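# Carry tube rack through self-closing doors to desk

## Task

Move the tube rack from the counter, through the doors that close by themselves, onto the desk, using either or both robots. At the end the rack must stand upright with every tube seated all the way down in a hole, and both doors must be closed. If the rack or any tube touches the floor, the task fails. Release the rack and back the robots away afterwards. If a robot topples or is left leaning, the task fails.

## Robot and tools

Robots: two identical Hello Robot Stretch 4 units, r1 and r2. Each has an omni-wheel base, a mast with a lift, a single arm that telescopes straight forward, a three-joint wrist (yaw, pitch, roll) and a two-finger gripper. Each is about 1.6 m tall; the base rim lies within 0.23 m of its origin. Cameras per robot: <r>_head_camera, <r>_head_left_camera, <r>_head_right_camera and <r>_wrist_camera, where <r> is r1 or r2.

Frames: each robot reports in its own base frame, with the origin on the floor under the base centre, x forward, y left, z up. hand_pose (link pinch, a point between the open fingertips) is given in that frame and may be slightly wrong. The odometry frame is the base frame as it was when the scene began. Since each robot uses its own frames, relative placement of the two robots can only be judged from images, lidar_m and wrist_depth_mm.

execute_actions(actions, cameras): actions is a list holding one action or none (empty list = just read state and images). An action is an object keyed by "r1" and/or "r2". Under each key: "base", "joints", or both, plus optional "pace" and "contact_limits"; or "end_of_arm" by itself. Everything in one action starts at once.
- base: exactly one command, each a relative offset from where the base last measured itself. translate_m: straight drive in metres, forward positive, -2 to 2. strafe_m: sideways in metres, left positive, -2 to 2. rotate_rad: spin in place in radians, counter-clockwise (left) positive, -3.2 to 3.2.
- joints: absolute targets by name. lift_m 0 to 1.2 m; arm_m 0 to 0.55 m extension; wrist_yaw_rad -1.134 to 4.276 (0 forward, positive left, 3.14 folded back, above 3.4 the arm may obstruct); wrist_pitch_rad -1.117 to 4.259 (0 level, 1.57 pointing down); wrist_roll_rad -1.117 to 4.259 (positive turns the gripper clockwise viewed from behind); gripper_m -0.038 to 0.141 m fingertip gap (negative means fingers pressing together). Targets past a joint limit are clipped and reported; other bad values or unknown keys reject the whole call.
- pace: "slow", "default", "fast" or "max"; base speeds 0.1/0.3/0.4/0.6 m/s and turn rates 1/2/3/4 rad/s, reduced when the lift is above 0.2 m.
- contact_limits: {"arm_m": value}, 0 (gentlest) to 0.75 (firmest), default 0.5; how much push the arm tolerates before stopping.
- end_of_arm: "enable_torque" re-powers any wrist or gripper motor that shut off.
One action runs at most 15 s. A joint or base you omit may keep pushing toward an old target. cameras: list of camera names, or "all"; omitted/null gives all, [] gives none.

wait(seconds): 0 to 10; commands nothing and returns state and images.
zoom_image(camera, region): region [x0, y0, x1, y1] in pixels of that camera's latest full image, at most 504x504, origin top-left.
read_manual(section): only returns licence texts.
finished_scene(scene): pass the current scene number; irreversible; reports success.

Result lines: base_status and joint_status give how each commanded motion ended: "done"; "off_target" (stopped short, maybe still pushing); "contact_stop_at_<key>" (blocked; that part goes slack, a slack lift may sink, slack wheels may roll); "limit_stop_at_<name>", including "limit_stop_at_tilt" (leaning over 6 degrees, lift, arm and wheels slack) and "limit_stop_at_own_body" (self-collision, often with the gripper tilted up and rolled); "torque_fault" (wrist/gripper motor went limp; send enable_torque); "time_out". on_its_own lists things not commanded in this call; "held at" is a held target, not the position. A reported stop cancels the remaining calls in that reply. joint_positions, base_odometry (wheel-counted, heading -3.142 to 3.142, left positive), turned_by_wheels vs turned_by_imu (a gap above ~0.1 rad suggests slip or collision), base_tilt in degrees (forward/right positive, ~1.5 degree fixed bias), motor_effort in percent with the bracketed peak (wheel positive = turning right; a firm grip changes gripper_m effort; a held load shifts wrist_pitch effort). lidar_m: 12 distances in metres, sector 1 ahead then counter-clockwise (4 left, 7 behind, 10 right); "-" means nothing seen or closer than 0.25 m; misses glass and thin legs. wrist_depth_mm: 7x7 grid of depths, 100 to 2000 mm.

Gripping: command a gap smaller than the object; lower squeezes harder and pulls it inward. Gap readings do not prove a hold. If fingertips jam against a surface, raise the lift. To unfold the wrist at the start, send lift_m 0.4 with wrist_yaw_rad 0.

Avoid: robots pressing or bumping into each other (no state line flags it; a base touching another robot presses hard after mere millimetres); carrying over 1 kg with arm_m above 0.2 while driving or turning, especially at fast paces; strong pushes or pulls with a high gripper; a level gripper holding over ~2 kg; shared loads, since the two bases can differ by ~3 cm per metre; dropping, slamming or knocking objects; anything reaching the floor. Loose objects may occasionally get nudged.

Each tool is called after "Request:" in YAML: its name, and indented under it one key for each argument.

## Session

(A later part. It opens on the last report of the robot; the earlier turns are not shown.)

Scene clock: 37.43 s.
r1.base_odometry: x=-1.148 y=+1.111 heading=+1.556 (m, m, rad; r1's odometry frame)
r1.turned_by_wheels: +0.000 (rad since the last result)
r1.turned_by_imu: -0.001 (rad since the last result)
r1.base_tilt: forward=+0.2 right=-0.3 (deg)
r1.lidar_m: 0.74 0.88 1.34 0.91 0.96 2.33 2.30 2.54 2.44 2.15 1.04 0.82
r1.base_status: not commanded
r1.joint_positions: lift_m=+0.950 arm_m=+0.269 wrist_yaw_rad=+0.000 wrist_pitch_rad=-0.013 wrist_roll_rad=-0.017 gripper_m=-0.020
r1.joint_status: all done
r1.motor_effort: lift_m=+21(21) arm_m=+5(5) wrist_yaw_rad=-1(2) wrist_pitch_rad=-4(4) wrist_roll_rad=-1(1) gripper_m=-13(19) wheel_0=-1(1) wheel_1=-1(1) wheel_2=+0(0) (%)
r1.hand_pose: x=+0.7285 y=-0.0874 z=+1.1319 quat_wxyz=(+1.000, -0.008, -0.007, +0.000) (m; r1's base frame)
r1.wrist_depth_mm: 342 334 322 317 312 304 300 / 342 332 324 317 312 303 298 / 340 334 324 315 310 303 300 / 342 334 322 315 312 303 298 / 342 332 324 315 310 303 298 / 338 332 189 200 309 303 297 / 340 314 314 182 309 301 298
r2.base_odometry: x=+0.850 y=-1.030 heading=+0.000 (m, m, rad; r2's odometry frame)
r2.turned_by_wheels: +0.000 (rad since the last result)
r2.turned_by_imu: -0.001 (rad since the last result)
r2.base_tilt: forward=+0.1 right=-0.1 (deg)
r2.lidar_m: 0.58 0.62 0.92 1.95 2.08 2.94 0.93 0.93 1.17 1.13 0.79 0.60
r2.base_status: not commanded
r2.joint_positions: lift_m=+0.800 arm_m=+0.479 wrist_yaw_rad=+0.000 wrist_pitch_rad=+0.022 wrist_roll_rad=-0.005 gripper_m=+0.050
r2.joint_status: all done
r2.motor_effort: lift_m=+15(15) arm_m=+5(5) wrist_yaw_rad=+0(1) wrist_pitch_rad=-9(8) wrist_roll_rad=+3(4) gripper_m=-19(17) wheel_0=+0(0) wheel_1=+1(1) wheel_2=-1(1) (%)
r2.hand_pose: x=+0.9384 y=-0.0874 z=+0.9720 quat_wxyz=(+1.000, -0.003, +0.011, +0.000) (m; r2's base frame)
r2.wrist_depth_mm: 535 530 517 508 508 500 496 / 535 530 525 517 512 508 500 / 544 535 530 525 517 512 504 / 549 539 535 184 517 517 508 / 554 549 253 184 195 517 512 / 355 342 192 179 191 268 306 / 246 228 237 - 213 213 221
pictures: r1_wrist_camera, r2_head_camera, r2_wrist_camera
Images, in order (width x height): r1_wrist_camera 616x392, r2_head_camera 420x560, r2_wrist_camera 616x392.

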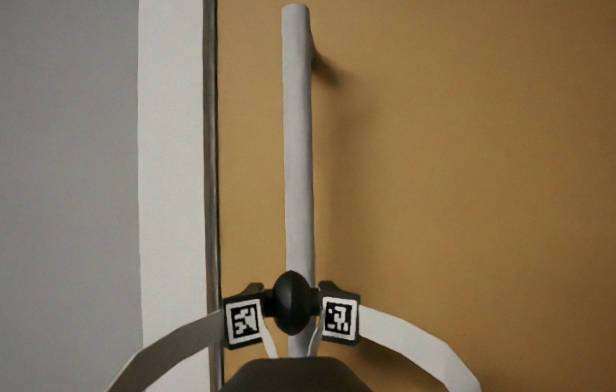

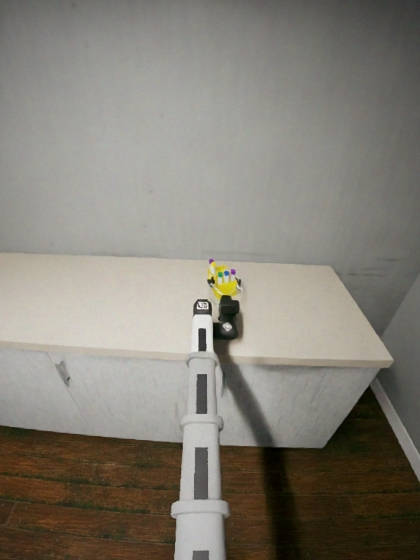

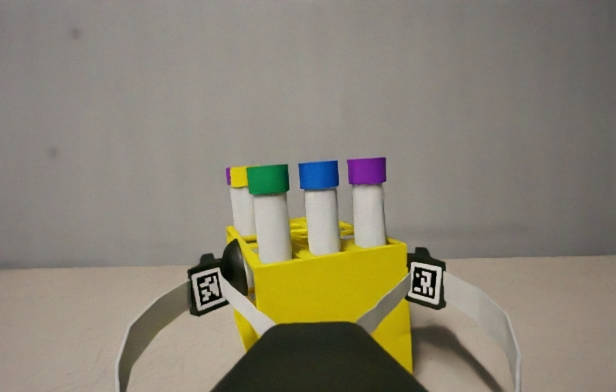

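r2 grips. r1 fell short.

Request:
execute_actions:
  actions:
    - {"r2":{"joints":{"lift_m":0.86}},"r1":{"joints":{"gripper_m":0.06}}}
  cameras: []

Request:
execute_actions:
  actions:
    - {"r2":{"joints":{"arm_m":0.0}},"r1":{"joints":{"arm_m":0.32}}}
  cameras: []

Request:
execute_actions:
  actions:
    - {"r1":{"joints":{"gripper_m":-0.03}}}
  cameras: []

Request:
execute_actions:
  actions:
    - {"r1":{"joints":{"arm_m":0.05},"pace":"slow"}}
  cameras: ["r1_wrist_camera","r2_wrist_camera","r1_head_left_camera"]

Scene clock: 41.37 s.
r1.base_odometry: x=-1.148 y=+1.111 heading=+1.556 (m, m, rad; r1's odometry frame)
r1.turned_by_wheels: +0.000 (rad since the last result)
r1.turned_by_imu: -0.001 (rad since the last result)
r1.base_tilt: forward=+0.2 right=-0.3 (deg)
r1.lidar_m: 0.73 0.88 1.35 0.93 0.98 2.34 2.30 2.51 2.44 2.15 1.02 0.82
r1.base_status: not commanded
r1.joint_positions: lift_m=+0.950 arm_m=+0.269 wrist_yaw_rad=+0.000 wrist_pitch_rad=-0.013 wrist_roll_rad=-0.017 gripper_m=+0.060
r1.joint_status: all done
r1.motor_effort: lift_m=+21(21) arm_m=+5(5) wrist_yaw_rad=+0(1) wrist_pitch_rad=-4(5) wrist_roll_rad=-1(1) gripper_m=-3(14) wheel_0=-1(1) wheel_1=-1(1) wheel_2=+1(0) (%)
r1.hand_pose: x=+0.7285 y=-0.0874 z=+1.1319 quat_wxyz=(+1.000, -0.008, -0.007, +0.000) (m; r1's base frame)
r1.wrist_depth_mm: 342 334 324 317 309 304 297 / 342 332 324 314 312 304 297 / 340 332 322 317 309 303 297 / 340 332 324 317 310 301 296 / 340 332 320 315 310 303 298 / 340 332 208 315 197 303 298 / 342 315 314 155 310 304 296
r2.base_odometry: x=+0.850 y=-1.030 heading=+0.000 (m, m, rad; r2's odometry frame)
r2.turned_by_wheels: +0.000 (rad since the last result)
r2.turned_by_imu: -0.002 (rad since the last result)
r2.base_tilt: forward=+0.4 right=-0.2 (deg)
r2.lidar_m: 0.57 0.63 0.89 1.95 2.06 2.96 0.92 0.93 1.17 1.13 0.81 0.60
r2.base_status: not commanded
r2.joint_positions: lift_m=+0.860 arm_m=+0.479 wrist_yaw_rad=+0.000 wrist_pitch_rad=+0.023 wrist_roll_rad=-0.005 gripper_m=+0.050
r2.joint_status: all done
r2.motor_effort: lift_m=+21(21) arm_m=+5(5) wrist_yaw_rad=+2(0) wrist_pitch_rad=-9(9) wrist_roll_rad=+4(2) gripper_m=-17(18) wheel_0=+0(0) wheel_1=+1(1) wheel_2=-1(1) (%)
r2.hand_pose: x=+0.9384 y=-0.0874 z=+1.0314 quat_wxyz=(+1.000, -0.003, +0.011, +0.000) (m; r2's base frame)
r2.wrist_depth_mm: 535 525 521 512 508 504 496 / 539 530 525 517 512 504 500 / 544 535 530 525 512 512 504 / 544 539 535 184 521 512 508 / 554 549 252 184 195 517 517 / 559 512 192 179 191 404 455 / 366 340 353 - 319 319 330
pictures: none
No camera images: the call's "cameras" was empty. Leave "cameras" out to get every camera's image.

Scene clock: 43.83 s.
r1.base_odometry: x=-1.148 y=+1.111 heading=+1.556 (m, m, rad; r1's odometry frame)
r1.turned_by_wheels: +0.000 (rad since the last result)
r1.turned_by_imu: -0.001 (rad since the last result)
r1.base_tilt: forward=+0.3 right=-0.3 (deg)
r1.lidar_m: 0.72 0.89 1.34 0.92 0.97 2.33 2.30 2.52 2.44 2.16 1.04 0.82
r1.base_status: not commanded
r1.joint_positions: lift_m=+0.950 arm_m=+0.319 wrist_yaw_rad=+0.000 wrist_pitch_rad=-0.013 wrist_roll_rad=-0.017 gripper_m=+0.060
r1.joint_status: all done
r1.motor_effort: lift_m=+21(21) arm_m=+5(5) wrist_yaw_rad=-2(2) wrist_pitch_rad=-4(4) wrist_roll_rad=-1(1) gripper_m=-1(3) wheel_0=-1(1) wheel_1=-1(2) wheel_2=+0(0) (%)
r1.hand_pose: x=+0.7785 y=-0.0874 z=+1.1319 quat_wxyz=(+1.000, -0.008, -0.007, +0.000) (m; r1's base frame)
r1.wrist_depth_mm: 287 266 273 266 260 256 252 / 286 265 273 266 262 256 252 / 287 266 273 266 260 254 251 / 285 265 273 265 262 257 251 / 287 266 273 265 262 256 252 / 287 266 208 266 198 256 251 / 285 262 272 155 260 254 251
r2.base_odometry: x=+0.850 y=-1.030 heading=+0.000 (m, m, rad; r2's odometry frame)
r2.turned_by_wheels: +0.000 (rad since the last result)
r2.turned_by_imu: -0.001 (rad since the last result)
r2.base_tilt: forward=+0.2 right=+0.0 (deg)
r2.lidar_m: 0.40 0.62 0.90 1.95 2.09 2.92 0.92 0.94 1.17 1.13 0.78 0.59
r2.base_status: not commanded
r2.joint_positions: lift_m=+0.860 arm_m=+0.003 wrist_yaw_rad=+0.000 wrist_pitch_rad=+0.023 wrist_roll_rad=-0.005 gripper_m=+0.050
r2.joint_status: all done
joint sent to its limit — the command would take r2.arm_m past its lower limit, so that joint was sent only as far as its limit.
r2.motor_effort: lift_m=+21(21) arm_m=-5(6) wrist_yaw_rad=+0(1) wrist_pitch_rad=-10(9) wrist_roll_rad=+4(3) gripper_m=-19(17) wheel_0=+0(0) wheel_1=+1(0) wheel_2=-1(1) (%)
r2.hand_pose: x=+0.4627 y=-0.0875 z=+1.0314 quat_wxyz=(+1.000, -0.003, +0.011, +0.000) (m; r2's base frame)
r2.wrist_depth_mm: 1025 1008 991 976 960 946 931 / 1025 1008 991 991 976 960 960 / 1025 1025 1008 991 976 960 960 / 1042 1025 1025 184 991 976 960 / 976 931 252 184 195 778 759 / 539 521 192 179 191 410 459 / 397 389 387 - 370 366 362
pictures: none
No camera images: the call's "cameras" was empty. Leave "cameras" out to get every camera's image.

Scene clock: 45.43 s.
r1.base_odometry: x=-1.148 y=+1.111 heading=+1.556 (m, m, rad; r1's odometry frame)
r1.turned_by_wheels: +0.000 (rad since the last result)
r1.turned_by_imu: -0.001 (rad since the last result)
r1.base_tilt: forward=+0.2 right=-0.3 (deg)
r1.lidar_m: 0.73 0.89 1.34 0.93 0.95 2.34 2.31 2.52 2.44 2.17 1.03 0.79
r1.base_status: not commanded
r1.joint_positions: lift_m=+0.950 arm_m=+0.319 wrist_yaw_rad=-0.003 wrist_pitch_rad=-0.013 wrist_roll_rad=-0.017 gripper_m=-0.029
r1.joint_status: all done
r1.motor_effort: lift_m=+21(22) arm_m=+3(5) wrist_yaw_rad=+6(11) wrist_pitch_rad=-5(4) wrist_roll_rad=-1(1) gripper_m=-21(22) wheel_0=-4(4) wheel_1=-2(2) wheel_2=-1(1) (%)
r1.hand_pose: x=+0.7786 y=-0.0883 z=+1.1319 quat_wxyz=(+1.000, -0.008, -0.007, -0.001) (m; r1's base frame)
r1.wrist_depth_mm: 285 264 260 253 252 246 242 / 285 265 260 253 252 247 244 / 286 265 260 252 251 248 244 / 285 266 258 254 250 247 242 / 283 265 259 254 250 246 243 / 285 265 202 189 183 245 242 / 283 153 258 186 250 243 243
r2.base_odometry: x=+0.850 y=-1.030 heading=+0.000 (m, m, rad; r2's odometry frame)
r2.turned_by_wheels: +0.000 (rad since the last result)
r2.turned_by_imu: -0.001 (rad since the last result)
r2.base_tilt: forward=+0.2 right=-0.2 (deg)
r2.lidar_m: 0.40 0.62 0.89 1.96 2.07 2.94 0.94 0.94 1.18 1.12 0.80 0.60
r2.base_status: not commanded
r2.joint_positions: lift_m=+0.860 arm_m=+0.003 wrist_yaw_rad=+0.000 wrist_pitch_rad=+0.023 wrist_roll_rad=-0.005 gripper_m=+0.050
r2.joint_status: not commanded
r2.motor_effort: lift_m=+21(21) arm_m=-5(5) wrist_yaw_rad=+1(0) wrist_pitch_rad=-10(9) wrist_roll_rad=+3(2) gripper_m=-17(16) wheel_0=+0(0) wheel_1=+1(1) wheel_2=-1(1) (%)
r2.hand_pose: x=+0.4627 y=-0.0875 z=+1.0314 quat_wxyz=(+1.000, -0.003, +0.011, +0.000) (m; r2's base frame)
r2.wrist_depth_mm: 1025 1008 991 976 960 960 931 / 1008 1008 991 991 976 960 946 / 1025 1025 1008 991 976 976 960 / 1042 1025 1008 184 976 976 960 / 976 931 252 183 195 778 768 / 539 521 192 179 191 407 462 / 399 392 387 - 368 366 364
pictures: none
No camera images: the call's "cameras" was empty. Leave "cameras" out to get every camera's image.

Scene clock: 49.43 s.
r1.base_odometry: x=-1.148 y=+1.111 heading=+1.554 (m, m, rad; r1's odometry frame)
r1.turned_by_wheels: -0.002 (rad since the last result)
r1.turned_by_imu: -0.004 (rad since the last result)
r1.base_tilt: forward=+0.3 right=-0.2 (deg)
r1.lidar_m: 0.47 0.88 1.34 0.93 0.95 2.33 2.30 2.52 2.43 2.16 0.95 0.47
r1.base_status: not commanded
r1.joint_positions: lift_m=+0.950 arm_m=+0.052 wrist_yaw_rad=-0.026 wrist_pitch_rad=-0.011 wrist_roll_rad=-0.017 gripper_m=-0.029
r1.joint_status: all done
r1.on_its_own: wrist_yaw_rad is at rest, and its effort (+74) is outside its rest range (-13 to +13)
r1.motor_effort: lift_m=+21(21) arm_m=-9(15) wrist_yaw_rad=+74(72) wrist_pitch_rad=-11(10) wrist_roll_rad=-1(1) gripper_m=-21(22) wheel_0=-22(22) wheel_1=-5(5) wheel_2=-8(8) (%)
r1.hand_pose: x=+0.5086 y=-0.0949 z=+1.1312 quat_wxyz=(+1.000, -0.009, -0.005, -0.013) (m; r1's base frame)
r1.wrist_depth_mm: 559 554 229 229 268 294 320 / 554 554 229 239 268 293 319 / 554 544 229 239 267 293 315 / 559 549 229 238 268 290 317 / 559 544 228 238 266 291 315 / 544 549 223 183 182 291 315 / 554 549 167 179 263 279 315
r2.base_odometry: x=+0.850 y=-1.030 heading=+0.000 (m, m, rad; r2's odometry frame)
r2.turned_by_wheels: +0.000 (rad since the last result)
r2.turned_by_imu: -0.002 (rad since the last result)
r2.base_tilt: forward=+0.0 right=-0.3 (deg)
r2.lidar_m: 0.39 0.62 0.90 1.96 2.07 2.94 0.93 0.92 1.17 1.13 0.80 0.62
r2.base_status: not commanded
r2.joint_positions: lift_m=+0.860 arm_m=+0.003 wrist_yaw_rad=+0.000 wrist_pitch_rad=+0.023 wrist_roll_rad=-0.005 gripper_m=+0.050
r2.joint_status: not commanded
r2.motor_effort: lift_m=+21(21) arm_m=-5(5) wrist_yaw_rad=+0(0) wrist_pitch_rad=-10(9) wrist_roll_rad=+3(3) gripper_m=-16(16) wheel_0=+0(0) wheel_1=+1(1) wheel_2=-1(1) (%)
r2.hand_pose: x=+0.4627 y=-0.0875 z=+1.0314 quat_wxyz=(+1.000, -0.003, +0.011, +0.000) (m; r2's base frame)
r2.wrist_depth_mm: 1008 1008 976 976 960 946 931 / 1025 1008 1008 976 960 960 946 / 1042 1025 991 991 976 960 960 / 1042 1008 1008 183 991 991 960 / 976 931 252 184 195 778 759 / 539 521 192 179 191 407 462 / 399 392 387 - 370 368 362
pictures: r1_head_left_camera, r1_wrist_camera, r2_wrist_camera
Images, in order (width x height): r1_head_left_camera 420x672, r1_wrist_camera 616x392, r2_wrist_camera 616x392.

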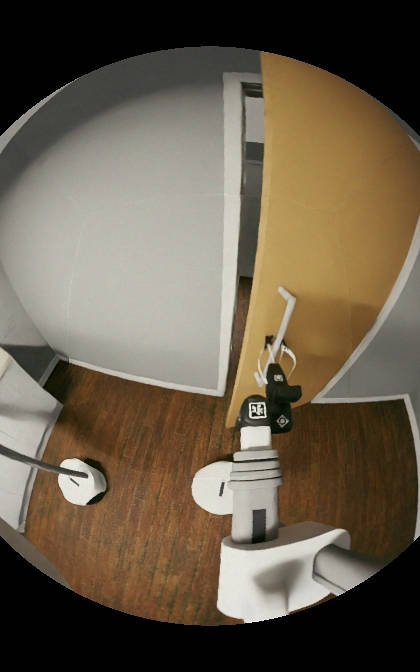

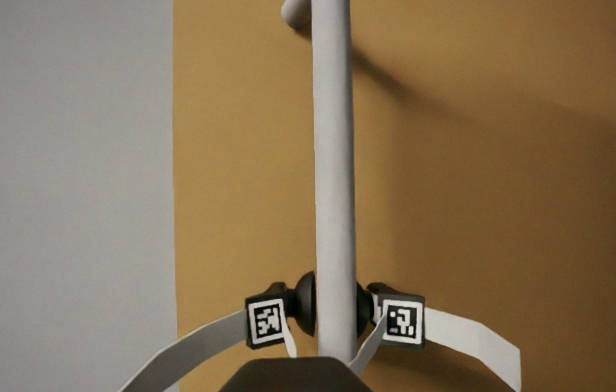

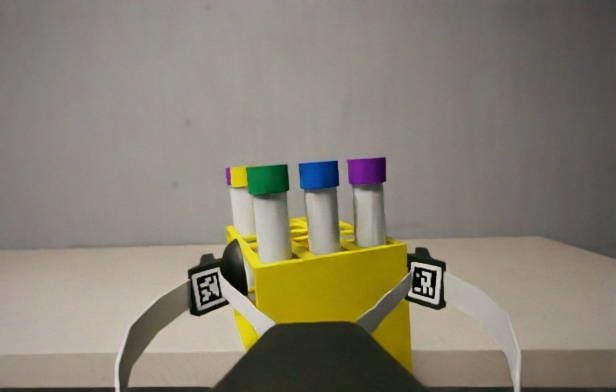

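Request:
execute_actions:
  actions:
    - {"r1":{"base":{"strafe_m":-0.12},"pace":"slow"}}
  cameras: []

Request:
execute_actions:
  actions:
    - {"r1":{"base":{"translate_m":-0.2},"pace":"slow"}}
  cameras: []

Request:
execute_actions:
  actions:
    - {"r1":{"base":{"strafe_m":-0.15},"pace":"slow"}}
  cameras: []

Request:
execute_actions:
  actions:
    - {"r1":{"base":{"translate_m":-0.13},"pace":"slow"}}
  cameras: []

Request:
execute_actions:
  actions:
    - {"r1":{"base":{"strafe_m":-0.2},"pace":"slow"}}
  cameras: ["r1_head_left_camera"]

Scene clock: 54.50 s.
torque_fault: r1.wrist_yaw_rad switched itself off since the last result.
r1.base_odometry: x=-1.028 y=+1.109 heading=+1.554 (m, m, rad; r1's odometry frame)
r1.turned_by_wheels: +0.000 (rad since the last result)
r1.turned_by_imu: +0.000 (rad since the last result)
r1.base_tilt: forward=+0.2 right=-0.3 (deg)
r1.lidar_m: 0.44 0.89 1.32 1.03 1.08 2.36 2.32 2.55 2.29 2.13 1.00 0.61
r1.base_status: done
r1.joint_positions: lift_m=+0.950 arm_m=+0.050 wrist_yaw_rad=+0.336 wrist_pitch_rad=-0.013 wrist_roll_rad=-0.017 gripper_m=-0.029
r1.joint_status: not commanded
r1.on_its_own: wrist_yaw_rad is off since a torque_fault, until you send "end_of_arm": "enable_torque" (your +0.000 is given up)
r1.motor_effort: lift_m=+21(21) arm_m=-2(9) wrist_yaw_rad=+0(98) wrist_pitch_rad=-5(11) wrist_roll_rad=+0(2) gripper_m=-20(27) wheel_0=+0(24) wheel_1=-2(11) wheel_2=+1(12) (%)
r1.hand_pose: x=+0.5224 y=+0.0126 z=+1.1318 quat_wxyz=(+0.986, -0.007, -0.008, +0.167) (m; r1's base frame)
r1.wrist_depth_mm: 809 707 250 244 242 238 235 / 809 691 251 243 242 236 234 / 820 699 250 243 240 237 234 / 798 699 250 245 242 236 233 / 820 699 249 244 240 236 232 / 798 699 184 181 239 236 233 / 809 404 249 176 240 235 232
r2.base_odometry: x=+0.850 y=-1.030 heading=+0.000 (m, m, rad; r2's odometry frame)
r2.turned_by_wheels: +0.000 (rad since the last result)
r2.turned_by_imu: -0.002 (rad since the last result)
r2.base_tilt: forward=+0.3 right=-0.1 (deg)
r2.lidar_m: 0.42 0.61 0.89 1.95 2.10 2.93 1.05 1.05 1.16 1.13 0.80 0.61
r2.base_status: not commanded
r2.joint_positions: lift_m=+0.860 arm_m=+0.003 wrist_yaw_rad=+0.000 wrist_pitch_rad=+0.023 wrist_roll_rad=-0.005 gripper_m=+0.050
r2.joint_status: not commanded
r2.motor_effort: lift_m=+21(21) arm_m=-5(5) wrist_yaw_rad=+1(1) wrist_pitch_rad=-10(9) wrist_roll_rad=+3(3) gripper_m=-16(14) wheel_0=+0(0) wheel_1=+1(1) wheel_2=-1(1) (%)
r2.hand_pose: x=+0.4627 y=-0.0875 z=+1.0314 quat_wxyz=(+1.000, -0.003, +0.011, +0.000) (m; r2's base frame)
r2.wrist_depth_mm: 1025 1008 991 976 960 960 931 / 1025 1008 1008 991 976 960 960 / 1025 1025 1008 991 976 976 960 / 1042 1025 1008 184 976 976 960 / 991 931 252 184 195 778 768 / 539 521 193 179 191 407 462 / 399 392 384 - 370 368 364
pictures: none
No camera images: the call's "cameras" was empty. Leave "cameras" out to get every camera's image.

Scene clock: 57.80 s.
r1.base_odometry: x=-1.031 y=+0.909 heading=+1.554 (m, m, rad; r1's odometry frame)
r1.turned_by_wheels: +0.000 (rad since the last result)
r1.turned_by_imu: -0.001 (rad since the last result)
r1.base_tilt: forward=+0.2 right=-0.2 (deg)
r1.lidar_m: 0.46 1.09 1.63 1.01 2.00 2.14 2.10 2.32 2.24 2.24 1.25 0.58
r1.base_status: done
r1.joint_positions: lift_m=+0.950 arm_m=+0.050 wrist_yaw_rad=-0.069 wrist_pitch_rad=-0.013 wrist_roll_rad=-0.017 gripper_m=-0.029
r1.joint_status: not commanded
r1.on_its_own: wrist_yaw_rad is off since a torque_fault, until you send "end_of_arm": "enable_torque" (your +0.000 is given up)
r1.motor_effort: lift_m=+21(21) arm_m=-2(2) wrist_yaw_rad=-1(1) wrist_pitch_rad=-5(4) wrist_roll_rad=+0(0) gripper_m=-21(18) wheel_0=-3(5) wheel_1=+0(5) wheel_2=+1(6) (%)
r1.hand_pose: x=+0.5030 y=-0.1071 z=+1.1318 quat_wxyz=(+0.999, -0.009, -0.006, -0.035) (m; r1's base frame)
r1.wrist_depth_mm: 732 200 224 249 320 407 544 / 750 201 227 248 322 404 535 / 741 200 227 247 317 404 530 / 741 200 225 247 317 399 517 / 750 200 225 245 315 394 525 / 741 202 187 182 304 397 517 / 741 169 214 177 297 397 525
r2.base_odometry: x=+0.850 y=-1.030 heading=+0.000 (m, m, rad; r2's odometry frame)
r2.turned_by_wheels: +0.000 (rad since the last result)
r2.turned_by_imu: -0.001 (rad since the last result)
r2.base_tilt: forward=+0.2 right=-0.1 (deg)
r2.lidar_m: 0.41 0.62 0.90 1.95 2.06 2.94 1.03 1.32 1.17 1.13 0.81 0.60
r2.base_status: not commanded
r2.joint_positions: lift_m=+0.860 arm_m=+0.003 wrist_yaw_rad=+0.000 wrist_pitch_rad=+0.023 wrist_roll_rad=-0.005 gripper_m=+0.050
r2.joint_status: not commanded
r2.motor_effort: lift_m=+21(21) arm_m=-5(5) wrist_yaw_rad=+1(1) wrist_pitch_rad=-9(10) wrist_roll_rad=+4(4) gripper_m=-18(17) wheel_0=+0(0) wheel_1=+1(1) wheel_2=-1(1) (%)
r2.hand_pose: x=+0.4627 y=-0.0875 z=+1.0314 quat_wxyz=(+1.000, -0.003, +0.011, +0.000) (m; r2's base frame)
r2.wrist_depth_mm: 1008 1008 991 960 960 946 931 / 1025 1008 991 991 976 960 946 / 1042 1008 1008 991 991 960 946 / 1042 1025 1008 184 991 976 960 / 991 931 252 184 195 778 768 / 539 517 193 179 191 407 462 / 397 392 387 - 370 366 362
pictures: none
No camera images: the call's "cameras" was empty. Leave "cameras" out to get every camera's image.

Scene clock: 60.47 s.
r1.base_odometry: x=-0.881 y=+0.906 heading=+1.554 (m, m, rad; r1's odometry frame)
r1.turned_by_wheels: +0.000 (rad since the last result)
r1.turned_by_imu: -0.001 (rad since the last result)
r1.base_tilt: forward=+0.1 right=-0.2 (deg)
r1.lidar_m: 0.45 0.49 1.60 1.18 2.17 2.17 2.14 2.31 2.13 2.08 1.23 0.69
r1.base_status: done
r1.joint_positions: lift_m=+0.950 arm_m=+0.050 wrist_yaw_rad=+0.510 wrist_pitch_rad=-0.013 wrist_roll_rad=-0.017 gripper_m=-0.029
r1.joint_status: not commanded
r1.on_its_own: wrist_yaw_rad is off since a torque_fault, until you send "end_of_arm": "enable_torque" (your +0.000 is given up)
r1.motor_effort: lift_m=+21(21) arm_m=-2(2) wrist_yaw_rad=-4(1) wrist_pitch_rad=-5(5) wrist_roll_rad=+0(0) gripper_m=-13(20) wheel_0=+1(7) wheel_1=+0(6) wheel_2=+1(2) (%)
r1.hand_pose: x=+0.5157 y=+0.0645 z=+1.1318 quat_wxyz=(+0.968, -0.007, -0.009, +0.252) (m; r1's base frame)
r1.wrist_depth_mm: 1618 1229 244 247 249 251 253 / 1576 1229 243 246 249 251 252 / 1576 1205 243 246 248 250 252 / 1576 1229 244 246 248 249 251 / 1618 1205 245 245 247 249 251 / 1618 1182 183 181 247 249 251 / 1618 627 240 177 247 249 250
r2.base_odometry: x=+0.850 y=-1.030 heading=+0.000 (m, m, rad; r2's odometry frame)
r2.turned_by_wheels: +0.000 (rad since the last result)
r2.turned_by_imu: -0.001 (rad since the last result)
r2.base_tilt: forward=+0.2 right=-0.1 (deg)
r2.lidar_m: 0.40 0.62 0.91 1.95 2.08 2.97 1.17 1.33 1.17 1.13 0.79 0.61
r2.base_status: not commanded
r2.joint_positions: lift_m=+0.860 arm_m=+0.003 wrist_yaw_rad=+0.000 wrist_pitch_rad=+0.023 wrist_roll_rad=-0.005 gripper_m=+0.050
r2.joint_status: not commanded
r2.motor_effort: lift_m=+21(21) arm_m=-5(5) wrist_yaw_rad=-1(1) wrist_pitch_rad=-9(10) wrist_roll_rad=+2(2) gripper_m=-13(17) wheel_0=+0(0) wheel_1=+1(1) wheel_2=-1(1) (%)
r2.hand_pose: x=+0.4627 y=-0.0875 z=+1.0314 quat_wxyz=(+1.000, -0.003, +0.011, +0.000) (m; r2's base frame)
r2.wrist_depth_mm: 1008 1008 976 960 960 960 931 / 1008 1008 976 991 976 960 946 / 1042 1008 1008 991 976 976 946 / 1025 1025 1008 184 976 976 960 / 976 931 252 184 195 778 768 / 535 521 192 179 191 404 462 / 399 389 387 - 370 366 364
pictures: none
No camera images: the call's "cameras" was empty. Leave "cameras" out to get every camera's image.

Scene clock: 63.07 s.
r1.base_odometry: x=-0.884 y=+0.777 heading=+1.554 (m, m, rad; r1's odometry frame)
r1.turned_by_wheels: +0.000 (rad since the last result)
r1.turned_by_imu: -0.001 (rad since the last result)
r1.base_tilt: forward=+0.2 right=-0.3 (deg)
r1.lidar_m: 0.45 1.19 1.84 1.18 2.20 2.04 2.01 2.20 2.11 2.06 1.43 0.70
r1.base_status: done
r1.joint_positions: lift_m=+0.950 arm_m=+0.050 wrist_yaw_rad=+0.151 wrist_pitch_rad=-0.013 wrist_roll_rad=-0.017 gripper_m=-0.029
r1.joint_status: not commanded
r1.on_its_own: wrist_yaw_rad is off since a torque_fault, until you send "end_of_arm": "enable_torque" (your +0.000 is given up)
r1.motor_effort: lift_m=+21(21) arm_m=-2(2) wrist_yaw_rad=-1(1) wrist_pitch_rad=-5(5) wrist_roll_rad=+0(0) gripper_m=-22(19) wheel_0=-3(6) wheel_1=-1(4) wheel_2=+2(8) (%)
r1.hand_pose: x=+0.5196 y=-0.0432 z=+1.1318 quat_wxyz=(+0.997, -0.008, -0.007, +0.075) (m; r1's base frame)
r1.wrist_depth_mm: 1008 207 227 246 314 392 496 / 1042 206 228 245 314 387 496 / 1008 207 227 246 310 384 492 / 1025 205 227 245 310 387 484 / 1025 206 226 245 309 379 484 / 1025 204 186 182 300 379 488 / 1042 169 215 177 293 382 480
r2.base_odometry: x=+0.850 y=-1.030 heading=+0.000 (m, m, rad; r2's odometry frame)
r2.turned_by_wheels: +0.000 (rad since the last result)
r2.turned_by_imu: -0.001 (rad since the last result)
r2.base_tilt: forward=+0.2 right=-0.2 (deg)
r2.lidar_m: 0.39 0.63 0.90 1.95 2.08 2.96 1.20 1.36 1.15 1.12 0.80 0.60
r2.base_status: not commanded
r2.joint_positions: lift_m=+0.860 arm_m=+0.003 wrist_yaw_rad=+0.000 wrist_pitch_rad=+0.023 wrist_roll_rad=-0.005 gripper_m=+0.050
r2.joint_status: not commanded
r2.motor_effort: lift_m=+21(21) arm_m=-5(5) wrist_yaw_rad=+1(1) wrist_pitch_rad=-10(10) wrist_roll_rad=+3(3) gripper_m=-16(14) wheel_0=+0(0) wheel_1=+1(0) wheel_2=-1(1) (%)
r2.hand_pose: x=+0.4627 y=-0.0875 z=+1.0314 quat_wxyz=(+1.000, -0.003, +0.011, +0.000) (m; r2's base frame)
r2.wrist_depth_mm: 1025 1008 976 976 960 946 946 / 1025 1008 1008 991 976 960 946 / 1042 1025 991 1008 976 960 960 / 1042 1025 1008 184 991 976 960 / 976 931 252 183 195 778 768 / 539 521 192 179 192 407 462 / 397 392 387 - 368 366 362
pictures: none
No camera images: the call's "cameras" was empty. Leave "cameras" out to get every camera's image.

Scene clock: 66.20 s.
r1.base_odometry: x=-0.684 y=+0.773 heading=+1.554 (m, m, rad; r1's odometry frame)
r1.turned_by_wheels: +0.000 (rad since the last result)
r1.turned_by_imu: -0.001 (rad since the last result)
r1.base_tilt: forward=+0.2 right=-0.3 (deg)
r1.lidar_m: 0.44 0.45 1.78 1.38 2.43 2.06 2.02 2.22 1.90 1.87 1.36 0.90
r1.base_status: done
r1.joint_positions: lift_m=+0.950 arm_m=+0.050 wrist_yaw_rad=+0.783 wrist_pitch_rad=-0.013 wrist_roll_rad=-0.017 gripper_m=-0.029
r1.joint_status: not commanded
r1.on_its_own: wrist_yaw_rad is off since a torque_fault, until you send "end_of_arm": "enable_torque" (your +0.000 is given up)
r1.motor_effort: lift_m=+21(21) arm_m=-2(2) wrist_yaw_rad=-1(1) wrist_pitch_rad=-5(5) wrist_roll_rad=+0(0) gripper_m=-16(18) wheel_0=+3(5) wheel_1=-2(8) wheel_2=+1(4) (%)
r1.hand_pose: x=+0.4874 y=+0.1415 z=+1.1318 quat_wxyz=(+0.924, -0.005, -0.009, +0.381) (m; r1's base frame)
r1.wrist_depth_mm: - - 246 245 248 249 250 / - - 245 246 248 249 249 / - - 246 247 247 248 248 / - - 245 244 245 247 249 / - - 244 244 246 247 247 / 1983 - 184 180 245 247 248 / 1863 - 243 176 246 247 247
r2.base_odometry: x=+0.850 y=-1.030 heading=+0.000 (m, m, rad; r2's odometry frame)
r2.turned_by_wheels: +0.000 (rad since the last result)
r2.turned_by_imu: -0.001 (rad since the last result)
r2.base_tilt: forward=+0.3 right=-0.1 (deg)
r2.lidar_m: 0.40 0.62 0.89 1.96 2.08 2.95 1.39 1.38 1.18 1.14 0.80 0.60
r2.base_status: not commanded
r2.joint_positions: lift_m=+0.860 arm_m=+0.003 wrist_yaw_rad=+0.000 wrist_pitch_rad=+0.023 wrist_roll_rad=-0.005 gripper_m=+0.050
r2.joint_status: not commanded
r2.motor_effort: lift_m=+22(21) arm_m=-5(5) wrist_yaw_rad=+0(1) wrist_pitch_rad=-10(10) wrist_roll_rad=+3(2) gripper_m=-17(16) wheel_0=+0(0) wheel_1=+1(1) wheel_2=-1(1) (%)
r2.hand_pose: x=+0.4627 y=-0.0875 z=+1.0314 quat_wxyz=(+1.000, -0.003, +0.011, +0.000) (m; r2's base frame)
r2.wrist_depth_mm: 1008 991 991 976 946 946 946 / 1025 1008 1008 991 976 960 946 / 1025 1008 1008 991 991 960 960 / 1042 1025 1008 184 991 976 960 / 991 931 252 184 195 778 768 / 535 521 191 179 191 407 462 / 399 389 387 - 370 368 364
pictures: r1_head_left_camera
Images, in order (width x height): r1_head_left_camera 420x672.

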